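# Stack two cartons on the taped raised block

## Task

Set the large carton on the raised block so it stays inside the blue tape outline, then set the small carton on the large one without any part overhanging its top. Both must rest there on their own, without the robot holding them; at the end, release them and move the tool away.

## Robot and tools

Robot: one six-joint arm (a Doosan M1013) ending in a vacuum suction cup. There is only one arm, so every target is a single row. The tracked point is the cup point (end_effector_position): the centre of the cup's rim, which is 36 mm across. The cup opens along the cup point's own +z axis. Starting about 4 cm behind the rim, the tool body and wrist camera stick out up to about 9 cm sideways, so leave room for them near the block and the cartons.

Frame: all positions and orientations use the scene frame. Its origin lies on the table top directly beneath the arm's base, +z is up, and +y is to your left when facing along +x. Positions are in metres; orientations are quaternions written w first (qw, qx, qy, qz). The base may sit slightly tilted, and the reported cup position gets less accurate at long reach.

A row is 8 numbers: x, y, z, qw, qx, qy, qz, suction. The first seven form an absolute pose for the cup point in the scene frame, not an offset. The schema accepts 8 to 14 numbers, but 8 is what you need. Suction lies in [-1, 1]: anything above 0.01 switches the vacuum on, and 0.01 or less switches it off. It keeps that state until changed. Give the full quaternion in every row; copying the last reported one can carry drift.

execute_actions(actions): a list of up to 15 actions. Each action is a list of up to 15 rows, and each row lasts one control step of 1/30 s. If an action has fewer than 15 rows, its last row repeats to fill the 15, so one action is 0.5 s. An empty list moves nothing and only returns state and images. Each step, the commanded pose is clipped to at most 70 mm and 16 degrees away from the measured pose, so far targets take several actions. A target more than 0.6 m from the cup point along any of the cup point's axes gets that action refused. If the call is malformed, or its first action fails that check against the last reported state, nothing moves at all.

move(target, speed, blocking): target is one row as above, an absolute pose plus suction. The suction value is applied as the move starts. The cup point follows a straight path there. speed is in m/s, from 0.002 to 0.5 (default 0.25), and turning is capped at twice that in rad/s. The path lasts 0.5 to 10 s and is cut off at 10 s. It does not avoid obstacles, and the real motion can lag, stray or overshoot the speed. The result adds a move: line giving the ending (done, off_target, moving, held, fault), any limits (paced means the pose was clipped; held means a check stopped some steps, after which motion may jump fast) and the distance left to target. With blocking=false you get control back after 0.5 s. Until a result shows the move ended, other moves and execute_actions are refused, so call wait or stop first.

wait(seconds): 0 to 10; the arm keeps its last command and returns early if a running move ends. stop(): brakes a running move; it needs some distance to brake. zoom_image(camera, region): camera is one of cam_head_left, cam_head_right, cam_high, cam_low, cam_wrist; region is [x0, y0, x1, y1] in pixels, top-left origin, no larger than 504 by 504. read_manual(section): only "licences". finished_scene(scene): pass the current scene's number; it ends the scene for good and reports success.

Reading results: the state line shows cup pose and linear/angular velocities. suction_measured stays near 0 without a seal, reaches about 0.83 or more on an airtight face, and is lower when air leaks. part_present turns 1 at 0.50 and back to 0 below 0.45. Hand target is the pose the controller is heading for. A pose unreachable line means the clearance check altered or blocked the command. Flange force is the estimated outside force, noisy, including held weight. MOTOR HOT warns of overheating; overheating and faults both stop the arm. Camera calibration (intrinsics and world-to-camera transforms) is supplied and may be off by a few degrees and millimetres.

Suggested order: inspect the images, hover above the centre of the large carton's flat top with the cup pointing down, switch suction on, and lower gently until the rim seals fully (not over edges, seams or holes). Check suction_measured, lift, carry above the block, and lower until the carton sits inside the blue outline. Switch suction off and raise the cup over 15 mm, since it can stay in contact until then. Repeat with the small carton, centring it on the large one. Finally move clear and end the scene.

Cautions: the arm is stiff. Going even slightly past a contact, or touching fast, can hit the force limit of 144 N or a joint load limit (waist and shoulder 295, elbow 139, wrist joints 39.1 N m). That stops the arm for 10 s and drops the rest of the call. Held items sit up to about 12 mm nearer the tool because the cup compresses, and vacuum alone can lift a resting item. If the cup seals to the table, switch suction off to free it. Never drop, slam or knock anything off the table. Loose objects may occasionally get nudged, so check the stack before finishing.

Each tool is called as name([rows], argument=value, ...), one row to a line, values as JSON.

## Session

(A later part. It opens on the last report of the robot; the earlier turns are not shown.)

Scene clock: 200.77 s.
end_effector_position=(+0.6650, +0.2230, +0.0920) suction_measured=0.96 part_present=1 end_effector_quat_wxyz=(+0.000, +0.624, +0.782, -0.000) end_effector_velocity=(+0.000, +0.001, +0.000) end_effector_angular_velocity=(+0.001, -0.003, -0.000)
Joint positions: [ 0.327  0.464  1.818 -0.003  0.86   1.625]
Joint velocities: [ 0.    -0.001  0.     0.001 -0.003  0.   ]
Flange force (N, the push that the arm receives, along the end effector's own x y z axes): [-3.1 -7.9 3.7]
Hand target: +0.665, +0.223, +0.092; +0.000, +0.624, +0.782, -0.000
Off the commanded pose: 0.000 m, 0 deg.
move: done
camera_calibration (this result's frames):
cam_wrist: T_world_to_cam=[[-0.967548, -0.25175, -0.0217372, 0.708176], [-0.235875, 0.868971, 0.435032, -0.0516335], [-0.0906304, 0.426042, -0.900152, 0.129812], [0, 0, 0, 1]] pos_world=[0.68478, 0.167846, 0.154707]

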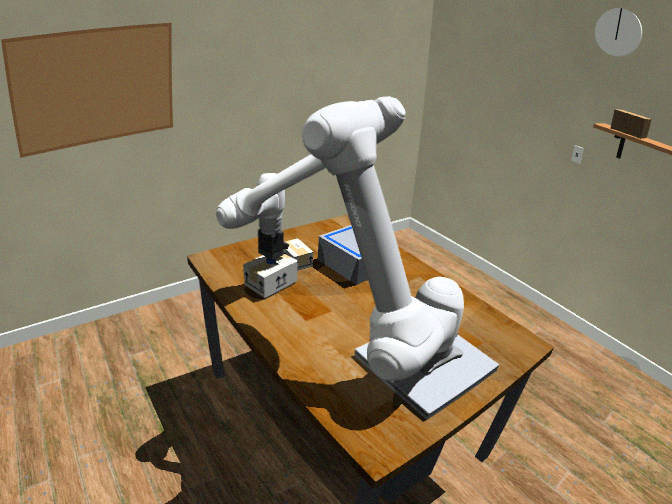

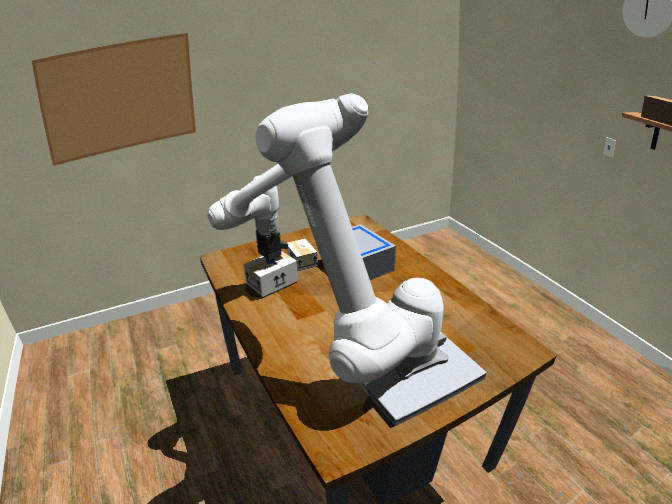

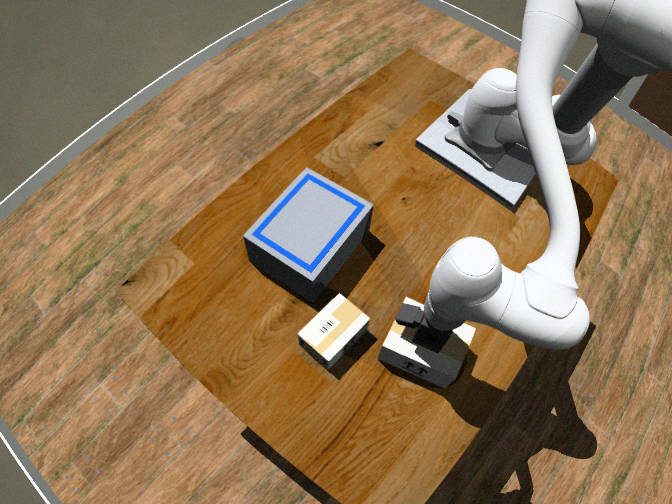

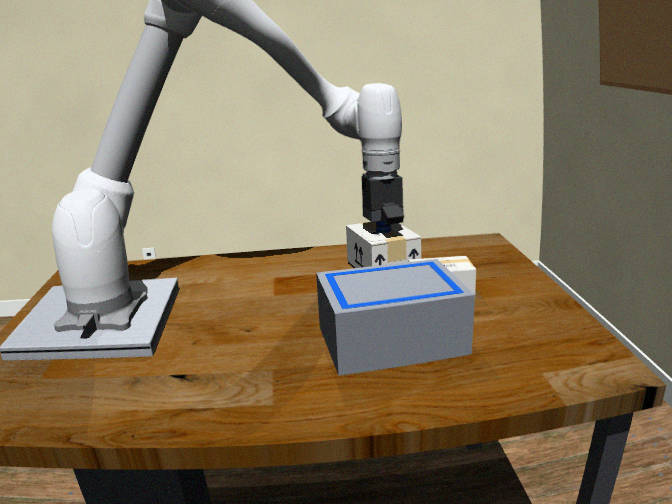

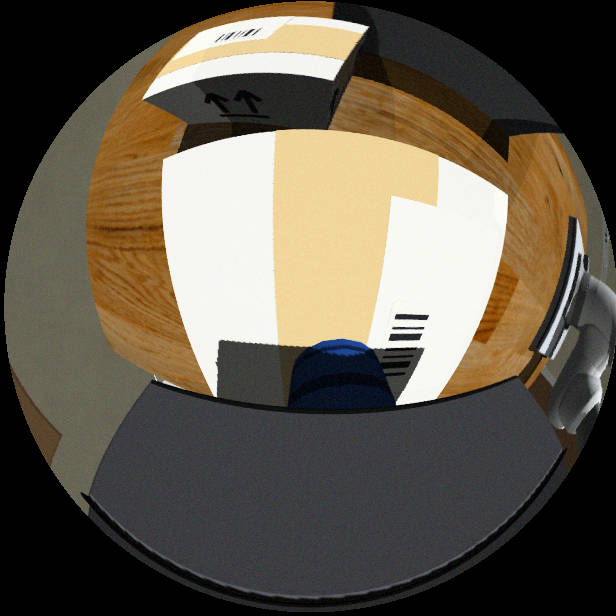

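move(target=[0.66, 0.17, 0.25, 0, 0.4003, 0.9164, 0, 1], speed=0.3)

move(target=[0.616, -0.158, 0.238, 0, -0.041, 0.9992, 0, 1], speed=0.3)

Scene clock: 232.47 s.
end_effector_position=(+0.6600, +0.1701, +0.2499) suction_measured=0.98 part_present=1 end_effector_quat_wxyz=(+0.000, +0.400, +0.916, +0.000) end_effector_velocity=(+0.000, +0.000, +0.001) end_effector_angular_velocity=(-0.001, -0.002, +0.003)
Joint positions: [ 0.255  0.293  1.734 -0.002  1.115  1.028]
Joint velocities: [ 0.001 -0.001  0.    -0.001 -0.001 -0.001]
Flange force (N, the push that the arm receives, along the end effector's own x y z axes): [0.4 -6.3 7.1]
Hand target: +0.660, +0.170, +0.250; +0.000, +0.400, +0.916, +0.000
Off the commanded pose: 0.000 m, 0 deg.
move: done
camera_calibration (this result's frames):
cam_wrist: T_world_to_cam=[[-0.711957, -0.701886, -0.0217739, 0.601275], [-0.638836, 0.634506, 0.435075, 0.230278], [-0.291557, 0.323665, -0.900131, 0.444035], [0, 0, 0, 1]] pos_world=[0.704653, 0.132195, 0.312593]

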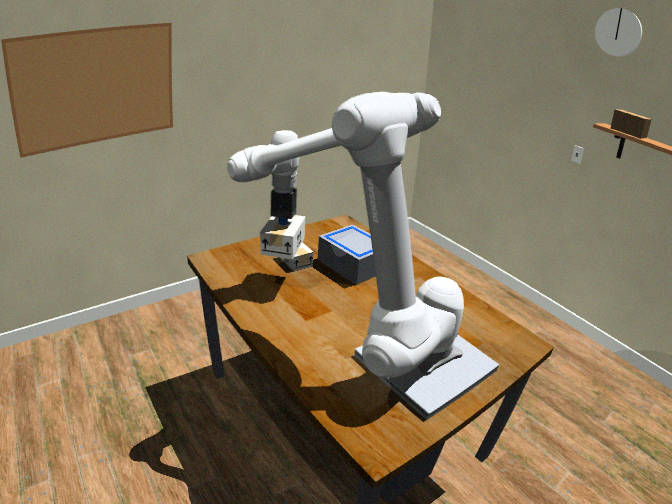

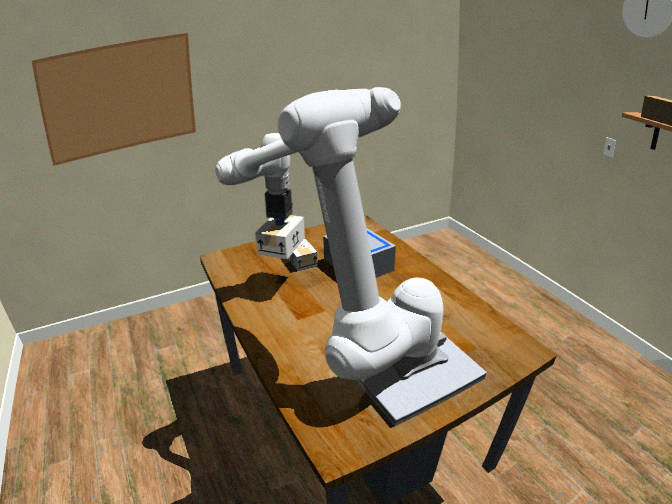

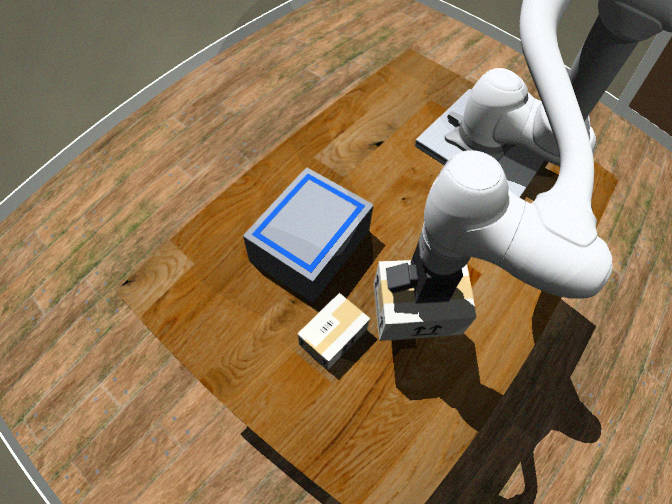

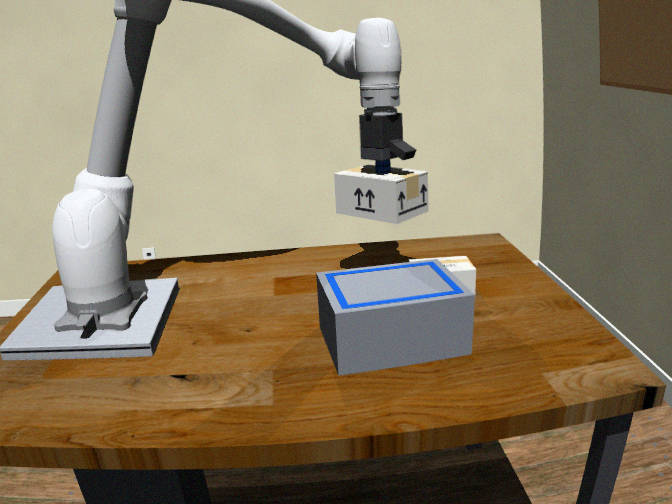

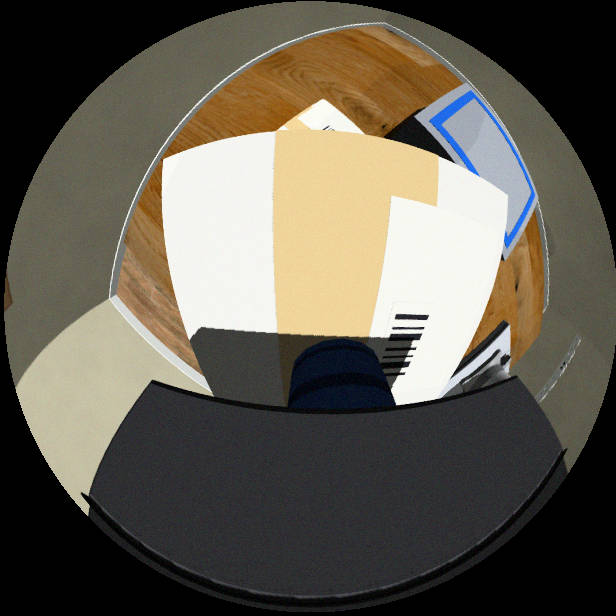

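Scene clock: 234.37 s.
end_effector_position=(+0.6161, -0.1577, +0.2380) suction_measured=0.98 part_present=1 end_effector_quat_wxyz=(+0.000, -0.041, +0.999, -0.000) end_effector_velocity=(-0.001, +0.001, -0.001) end_effector_angular_velocity=(+0.001, +0.005, +0.002)
Joint positions: [-0.251  0.234  1.835 -0.003  1.072 -0.384]
Joint velocities: [ 0.     0.     0.001 -0.001  0.003 -0.001]
Flange force (N, the push that the arm receives, along the end effector's own x y z axes): [6.1 1.6 4.5]
Hand target: +0.616, -0.158, +0.238; +0.000, -0.041, +0.999, -0.000
Off the commanded pose: 0.000 m, 0 deg.
move: done
camera_calibration (this result's frames):
cam_wrist: T_world_to_cam=[[0.112935, -0.993371, -0.0214493, -0.214483], [-0.893694, -0.11099, 0.434732, 0.45491], [-0.43423, -0.0299272, -0.900305, 0.5588], [0, 0, 0, 1]] pos_world=[0.673421, -0.145847, 0.300725]

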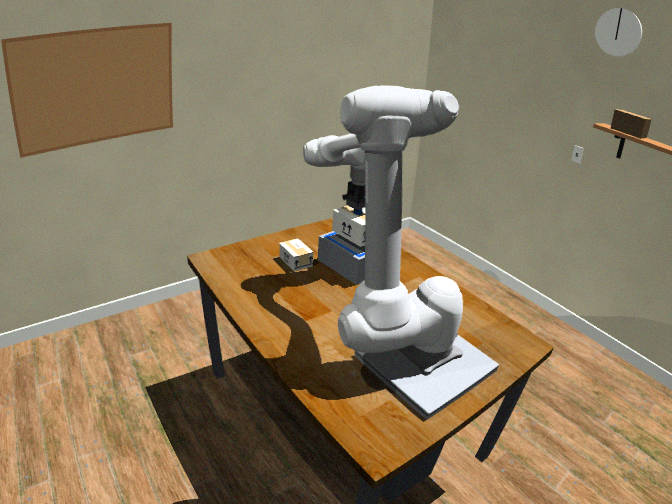

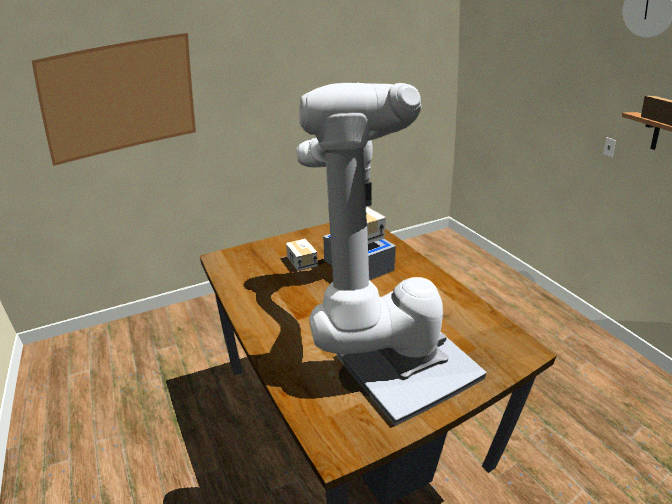

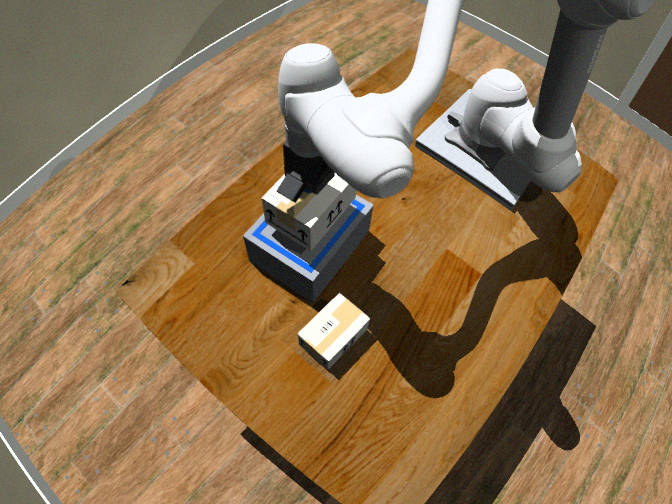

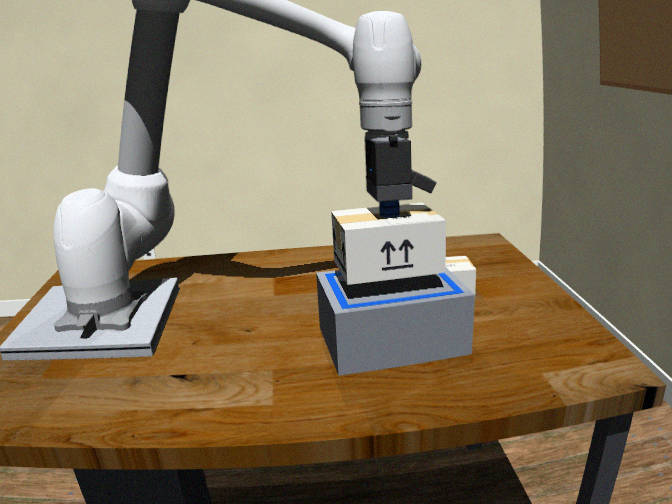

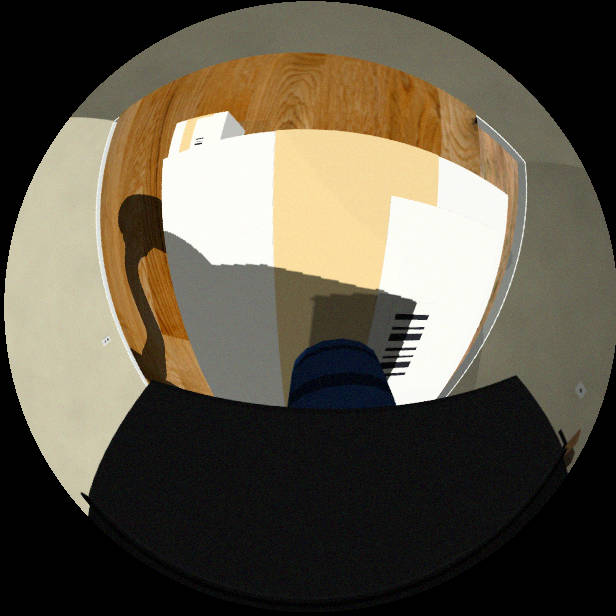

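move(target=[0.616, -0.158, 0.216, 0, -0.041, 0.9992, 0, 1], speed=0.06)

zoom_image(camera="cam_high", region=[230, 150, 400, 310])

zoom_image(camera="cam_low", region=[300, 190, 500, 340])

zoom_image(camera="cam_head_left", region=[300, 190, 400, 290])

Scene clock: 241.27 s.
end_effector_position=(+0.6160, -0.1580, +0.2160) suction_measured=0.98 part_present=1 end_effector_quat_wxyz=(+0.000, -0.041, +0.999, -0.000) end_effector_velocity=(-0.001, -0.000, -0.001) end_effector_angular_velocity=(+0.001, +0.003, -0.001)
Joint positions: [-0.252  0.252  1.856 -0.003  1.032 -0.384]
Joint velocities: [-0.001  0.     0.001 -0.     0.002  0.   ]
Flange force (N, the push that the arm receives, along the end effector's own x y z axes): [4.2 2.7 5.4]
Hand target: +0.616, -0.158, +0.216; -0.000, -0.041, +0.999, -0.000
Off the commanded pose: 0.000 m, 0 deg.
move: done
camera_calibration (this result's frames):
cam_wrist: T_world_to_cam=[[0.112889, -0.99337, -0.0217273, -0.215189], [-0.893516, -0.111058, 0.435081, 0.464164], [-0.434609, -0.0297022, -0.900129, 0.539205], [0, 0, 0, 1]] pos_world=[0.673374, -0.146198, 0.27873]

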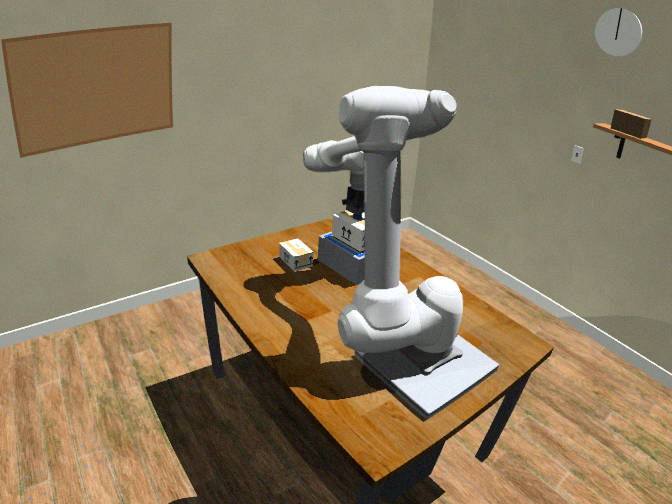

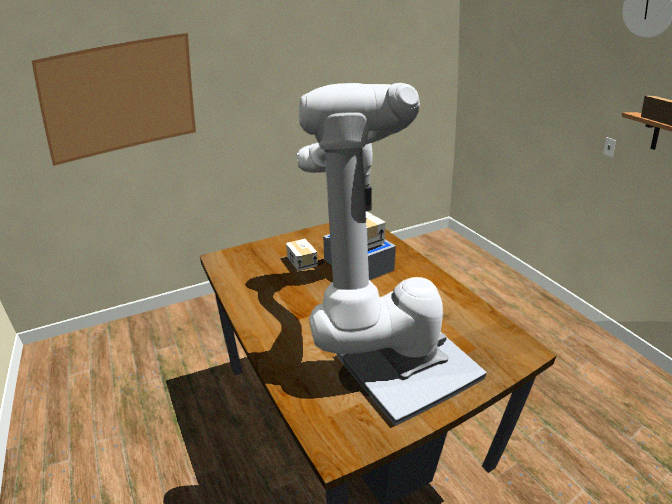

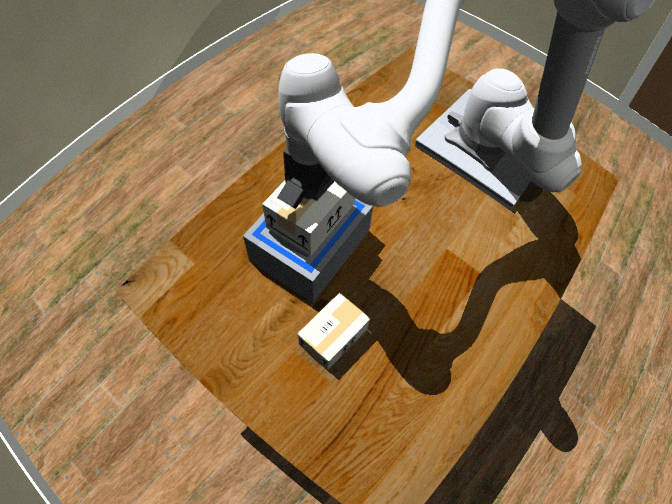

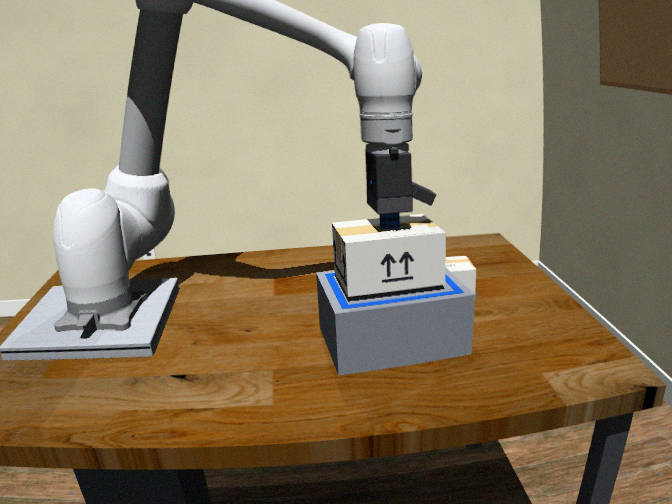

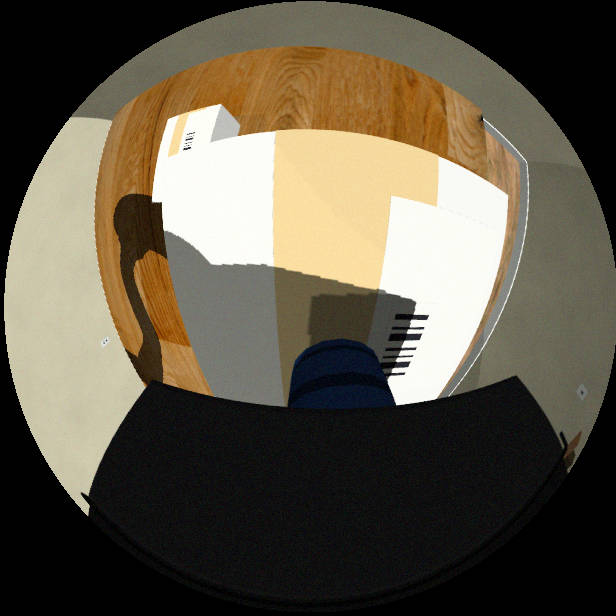

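Region (230, 150, 400, 310) of cam_high's 672x504 image, scaled by 2.965, with more detail than that image has; it fills the top 474 rows of this view, and the rest is white.

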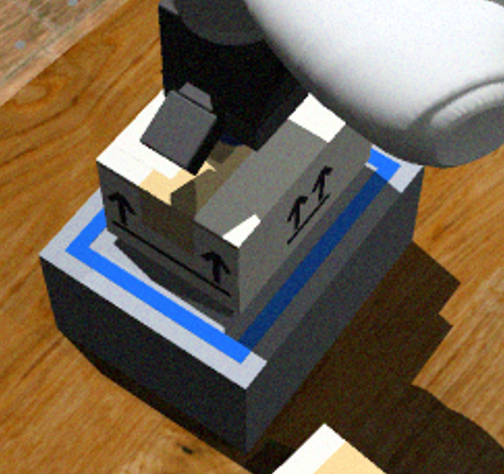

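Region (300, 190, 500, 340) of cam_low's 672x504 image, scaled by 2.520, with more detail than that image has; it fills the top 378 rows of this view, and the rest is white.

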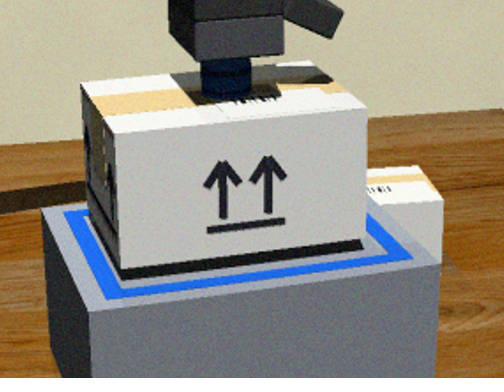

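Region (300, 190, 400, 290) of cam_head_left's 672x504 image, scaled by 5.040, with more detail than that image has.

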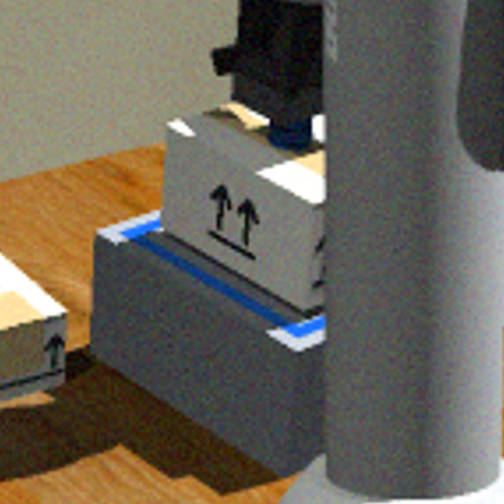

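move(target=[0.622, -0.155, 0.207, 0, -0.041, 0.9992, 0, 1], speed=0.03)

zoom_image(camera="cam_low", region=[300, 190, 500, 340])

zoom_image(camera="cam_high", region=[230, 150, 400, 310])

Scene clock: 257.73 s.
end_effector_position=(+0.6220, -0.1550, +0.2070) suction_measured=0.98 part_present=1 end_effector_quat_wxyz=(+0.000, -0.041, +0.999, +0.000) end_effector_velocity=(+0.000, -0.001, +0.001) end_effector_angular_velocity=(-0.002, -0.002, -0.001)
Joint positions: [-0.245  0.267  1.855 -0.003  1.019 -0.377]
Joint velocities: [-0.001 -0.002 -0.001 -0.001  0.     0.001]
Flange force (N, the push that the arm receives, along the end effector's own x y z axes): [7.0 0.3 5.5]
Hand target: +0.622, -0.155, +0.207; -0.000, -0.041, +0.999, +0.000
Off the commanded pose: 0.000 m, 0 deg.
move: done
camera_calibration (this result's frames):
cam_wrist: T_world_to_cam=[[0.112867, -0.993372, -0.021752, -0.213074], [-0.893517, -0.111049, 0.43508, 0.473778], [-0.434612, -0.0296705, -0.900129, 0.533795], [0, 0, 0, 1]] pos_world=[0.679372, -0.143211, 0.269718]

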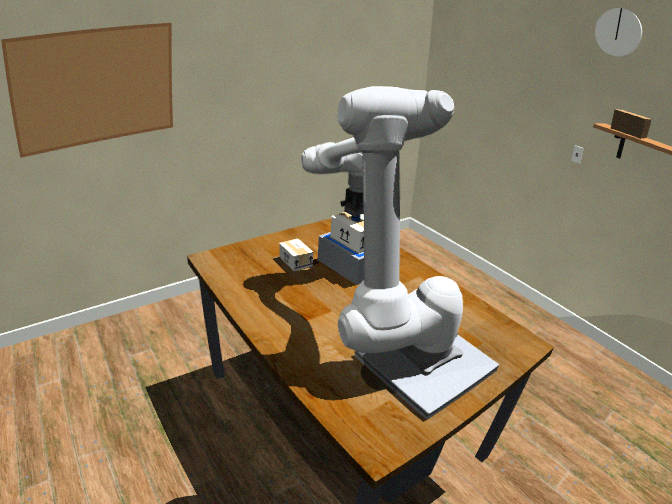

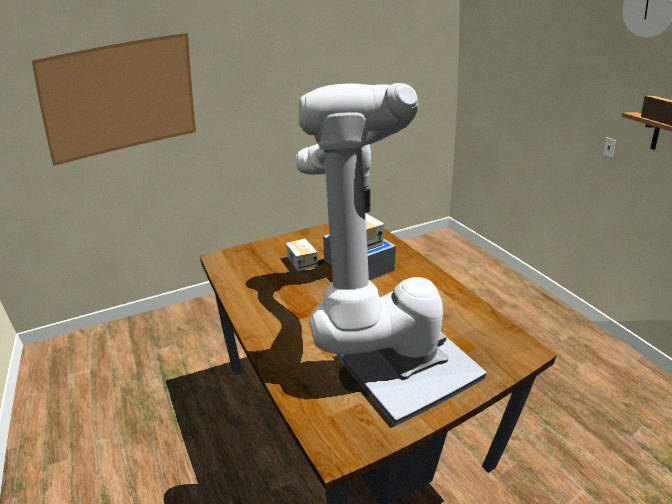

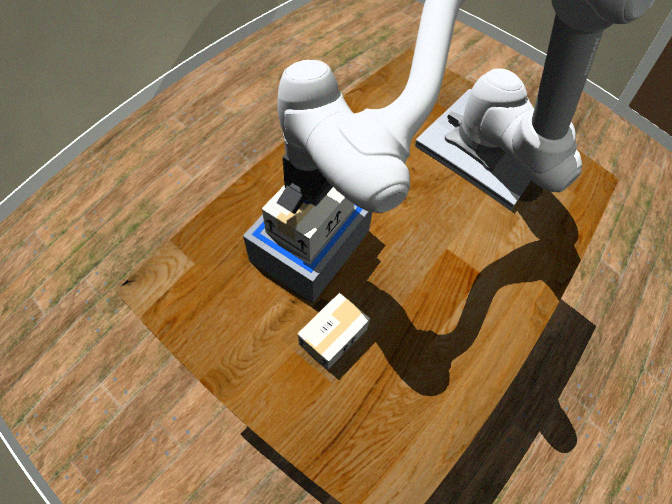

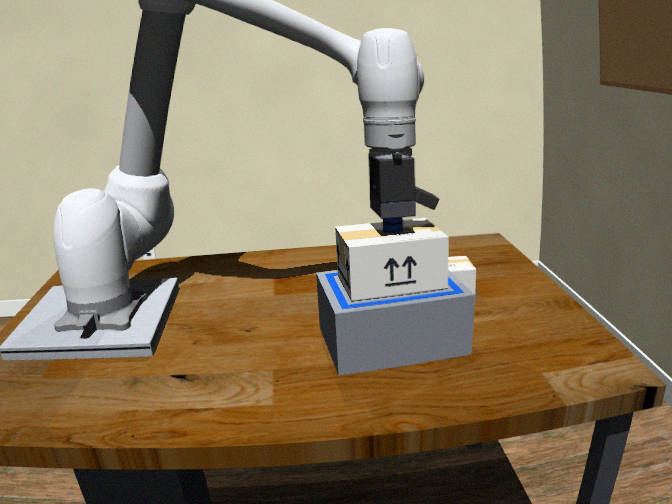

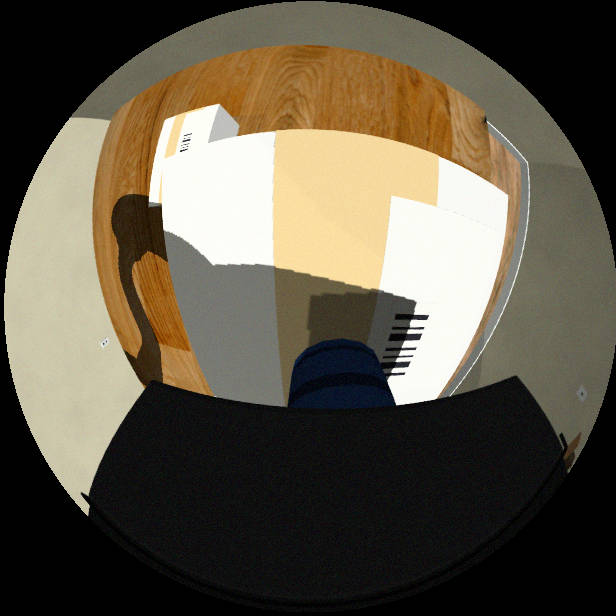

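Region (300, 190, 500, 340) of cam_low's 672x504 image, scaled by 2.520, with more detail than that image has; it fills the top 378 rows of this view, and the rest is white.

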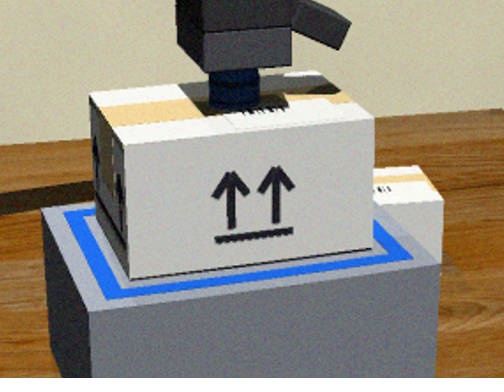

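Region (230, 150, 400, 310) of cam_high's 672x504 image, scaled by 2.965, with more detail than that image has; it fills the top 474 rows of this view, and the rest is white.

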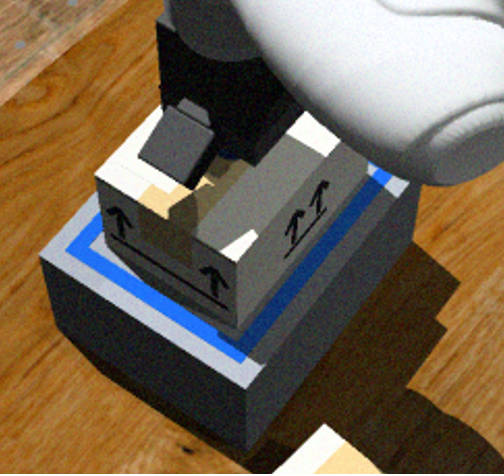

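execute_actions([
  [[0.622,-0.155,0.2067,0,-0.041,0.9992,0,1],[0.622,-0.155,0.2064,0,-0.041,0.9992,0,1],[0.622,-0.155,0.2061,0,-0.041,0.9992,0,1],[0.622,-0.155,0.2058,0,-0.041,0.9992,0,1],[0.622,-0.155,0.2055,0,-0.041,0.9992,0,1],[0.622,-0.155,0.2052,0,-0.041,0.9992,0,1],[0.622,-0.155,0.2049,0,-0.041,0.9992,0,1],[0.622,-0.155,0.2046,0,-0.041,0.9992,0,1]],
])

Scene clock: 264.40 s.
end_effector_position=(+0.6220, -0.1550, +0.2046) suction_measured=0.98 part_present=1 end_effector_quat_wxyz=(+0.000, -0.041, +0.999, -0.000) end_effector_velocity=(+0.000, -0.000, -0.001) end_effector_angular_velocity=(+0.000, +0.000, -0.001)
Joint positions: [-0.245  0.269  1.857 -0.003  1.014 -0.377]
Joint velocities: [-0.     0.001 -0.    -0.    -0.001  0.001]
Flange force (N, the push that the arm receives, along the end effector's own x y z axes): [2.9 4.1 5.7]
Hand target: +0.622, -0.155, +0.205; -0.000, -0.041, +0.999, -0.000
Off the commanded pose: 0.000 m, 0 deg.
camera_calibration (this result's frames):
cam_wrist: T_world_to_cam=[[0.112911, -0.993368, -0.021721, -0.213147], [-0.893509, -0.111074, 0.435091, 0.474818], [-0.434618, -0.0297187, -0.900124, 0.531622], [0, 0, 0, 1]] pos_world=[0.679374, -0.143194, 0.267307]

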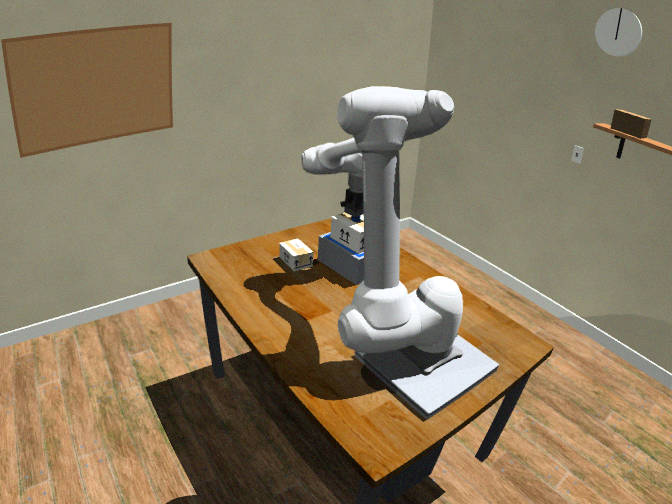

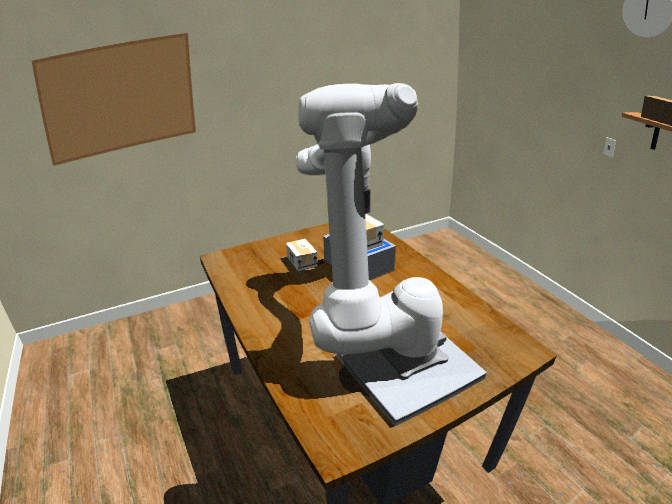

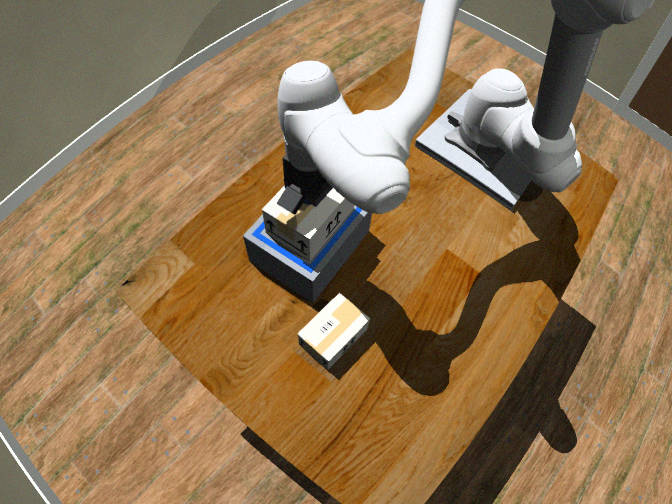

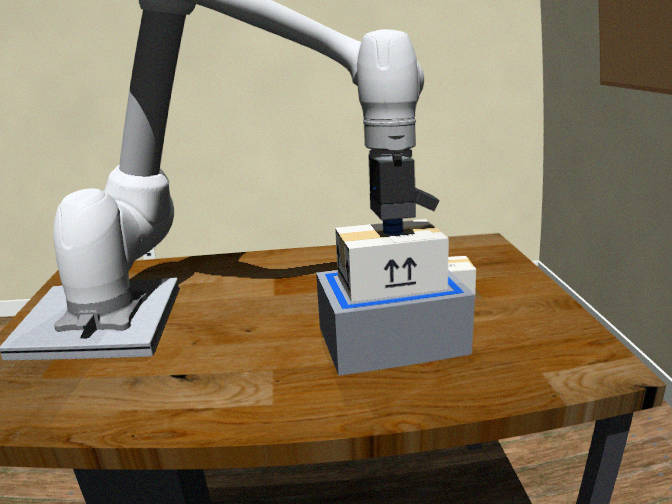

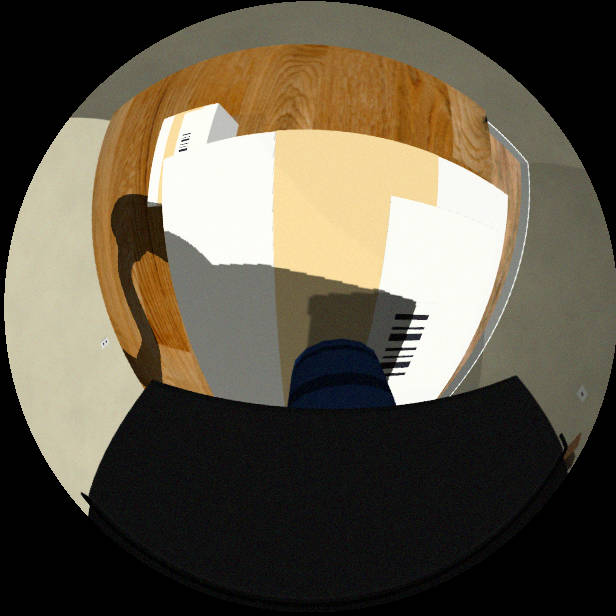

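Still carrying the weight; lower a bit more.

execute_actions([
  [[0.622,-0.155,0.2043,0,-0.041,0.9992,0,1],[0.622,-0.155,0.2040,0,-0.041,0.9992,0,1],[0.622,-0.155,0.2037,0,-0.041,0.9992,0,1],[0.622,-0.155,0.2034,0,-0.041,0.9992,0,1],[0.622,-0.155,0.2031,0,-0.041,0.9992,0,1],[0.622,-0.155,0.2028,0,-0.041,0.9992,0,1],[0.622,-0.155,0.2025,0,-0.041,0.9992,0,1],[0.622,-0.155,0.2022,0,-0.041,0.9992,0,1]],
])

Scene clock: 268.87 s.
end_effector_position=(+0.6221, -0.1550, +0.2026) suction_measured=0.98 part_present=1 end_effector_quat_wxyz=(+0.000, -0.041, +0.999, -0.000) end_effector_velocity=(-0.001, -0.001, -0.002) end_effector_angular_velocity=(-0.000, +0.004, -0.000)
Joint positions: [-0.245  0.271  1.859 -0.003  1.01  -0.377]
Joint velocities: [-0.001  0.002  0.001 -0.002  0.001  0.001]
Flange force (N, the push that the arm receives, along the end effector's own x y z axes): [25.8 9.8 -132.8]
Hand target: +0.622, -0.155, +0.202; +0.000, -0.041, +0.999, -0.000
Off the commanded pose: 0.000 m, 0 deg.
camera_calibration (this result's frames):
cam_wrist: T_world_to_cam=[[0.112927, -0.993371, -0.0214839, -0.213265], [-0.893762, -0.111002, 0.434589, 0.476009], [-0.434093, -0.0298753, -0.900373, 0.529539], [0, 0, 0, 1]] pos_world=[0.679391, -0.143193, 0.265332]

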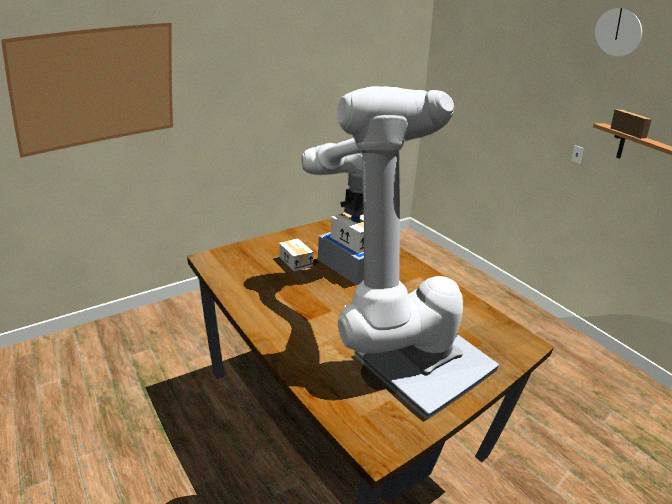

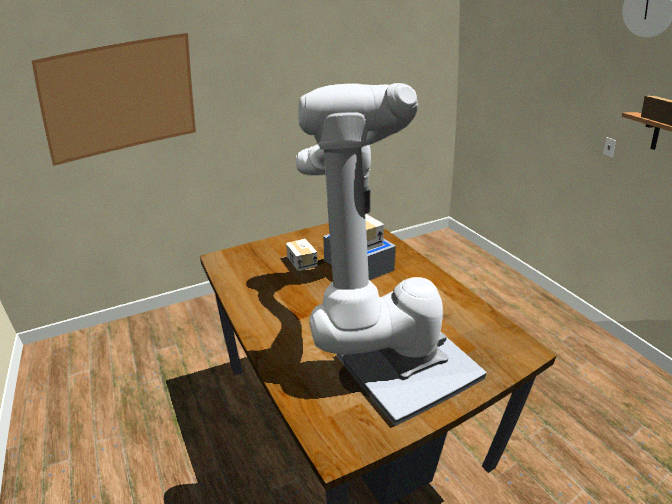

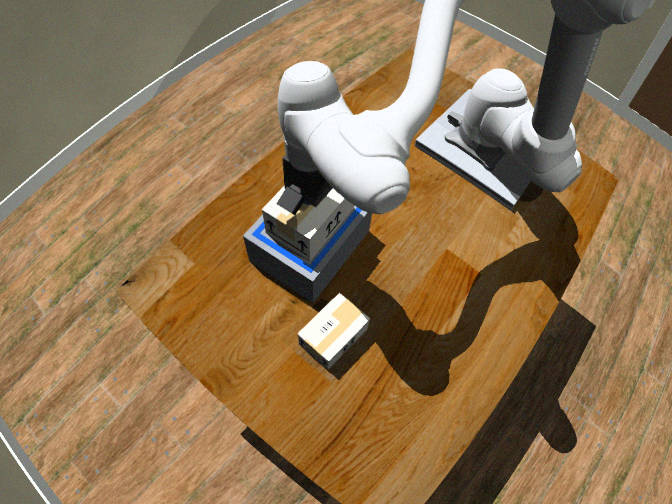

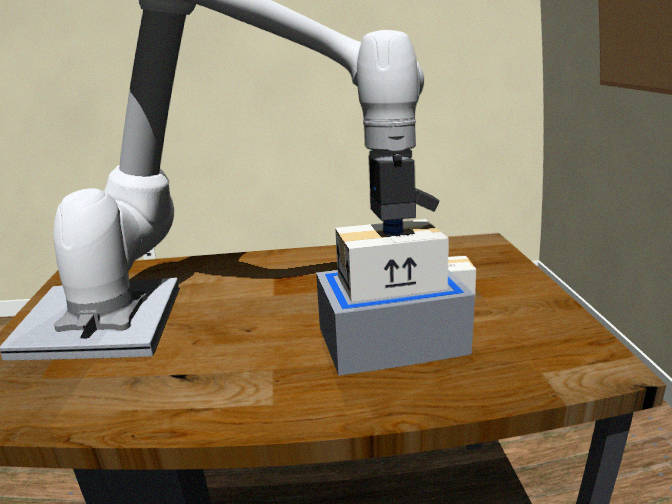

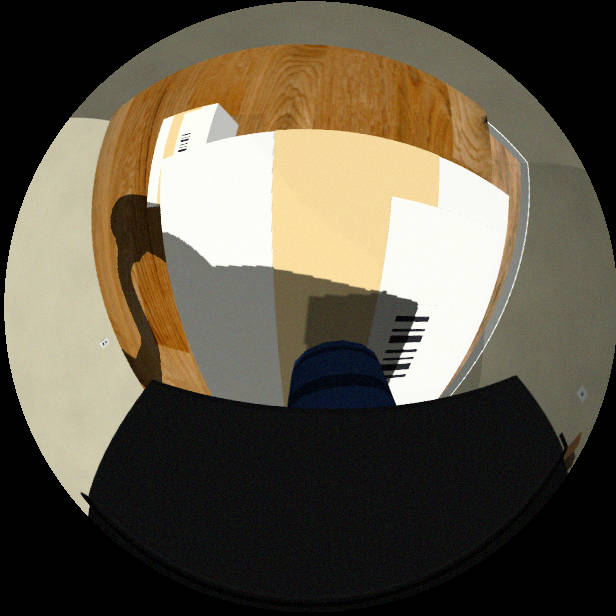

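execute_actions([
  [[0.622,-0.155,0.2045,0,-0.041,0.9992,0,0]],
])

Scene clock: 278.97 s.
end_effector_position=(+0.6230, -0.1553, +0.2042) suction_measured=0.98 part_present=1 end_effector_quat_wxyz=(+0.001, -0.041, +0.999, -0.000) end_effector_velocity=(-0.001, -0.001, +0.001) end_effector_angular_velocity=(-0.002, -0.001, -0.001)
Joint positions: [-0.245  0.27   1.857 -0.003  1.011 -0.377]
Joint velocities: [-0.001 -0.002  0.    -0.001  0.001 -0.   ]
Flange force (N, the push that the arm receives, along the end effector's own x y z axes): [16.9 3.0 -28.1]
Hand target: +0.623, -0.155, +0.204; +0.001, -0.041, +0.999, -0.000
Off the commanded pose: 0.001 m, 0 deg.
FORCE FAULT: contact force on the arm reached its limit, and the arm stopped for 10 seconds. The contact can be on any part of the arm, not only on its tool. That time counts as 15 of the actions that you can send in this scene; the call itself counts as one more. The arm ran no command of this call. The arm holds still and accepts commands again. Move the arm away from the contact; if what it grips holds it there, let go first. Pushing or pulling that hard again can fault the arm again.
camera_calibration (this result's frames):
cam_wrist: T_world_to_cam=[[0.112968, -0.993386, -0.0205394, -0.213859], [-0.894746, -0.110696, 0.432639, 0.477218], [-0.432051, -0.0304967, -0.901333, 0.530193], [0, 0, 0, 1]] pos_world=[0.680219, -0.14345, 0.267025]

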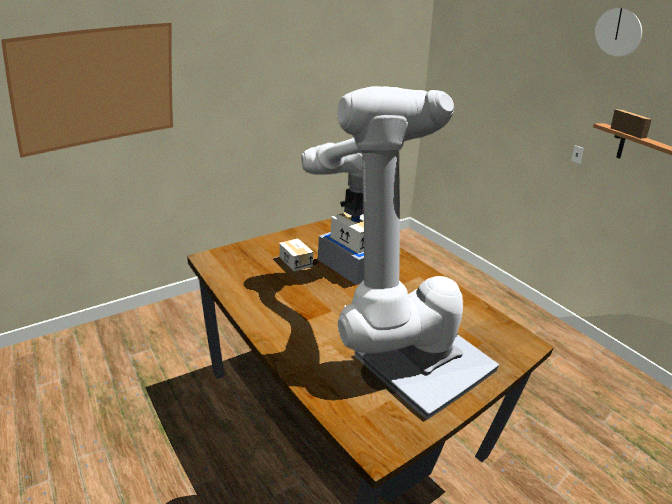

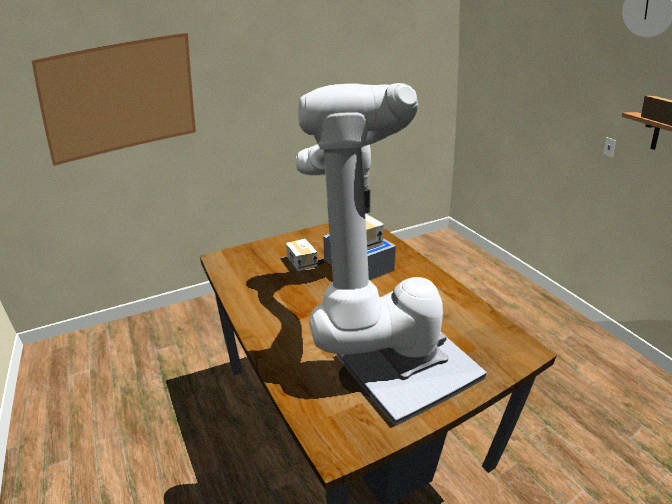

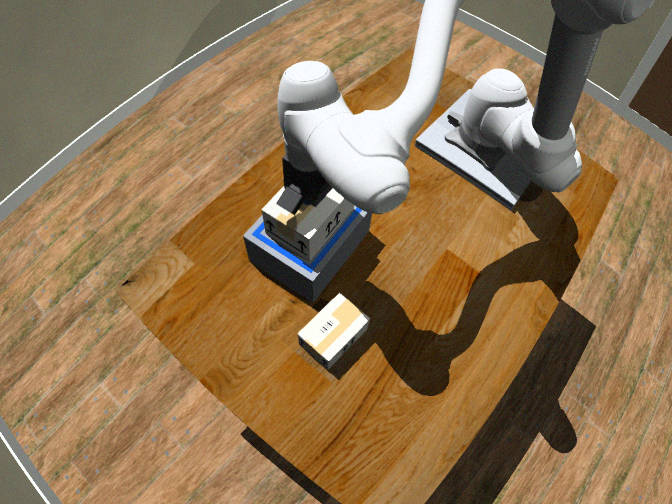

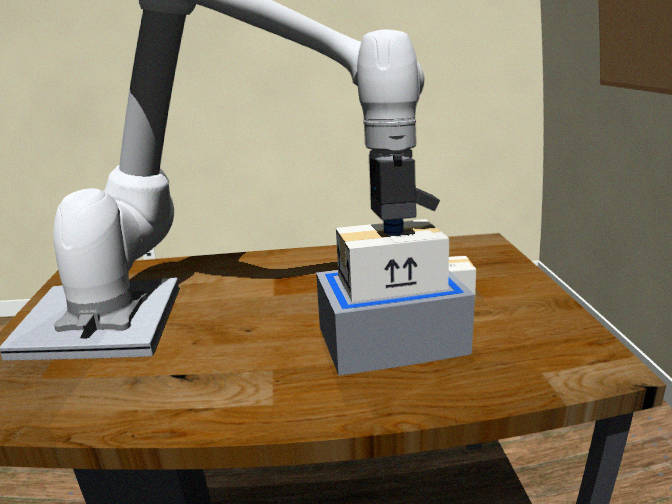

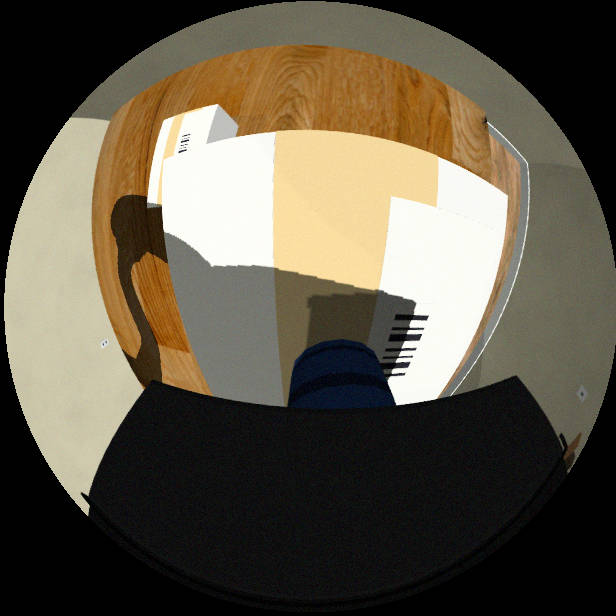

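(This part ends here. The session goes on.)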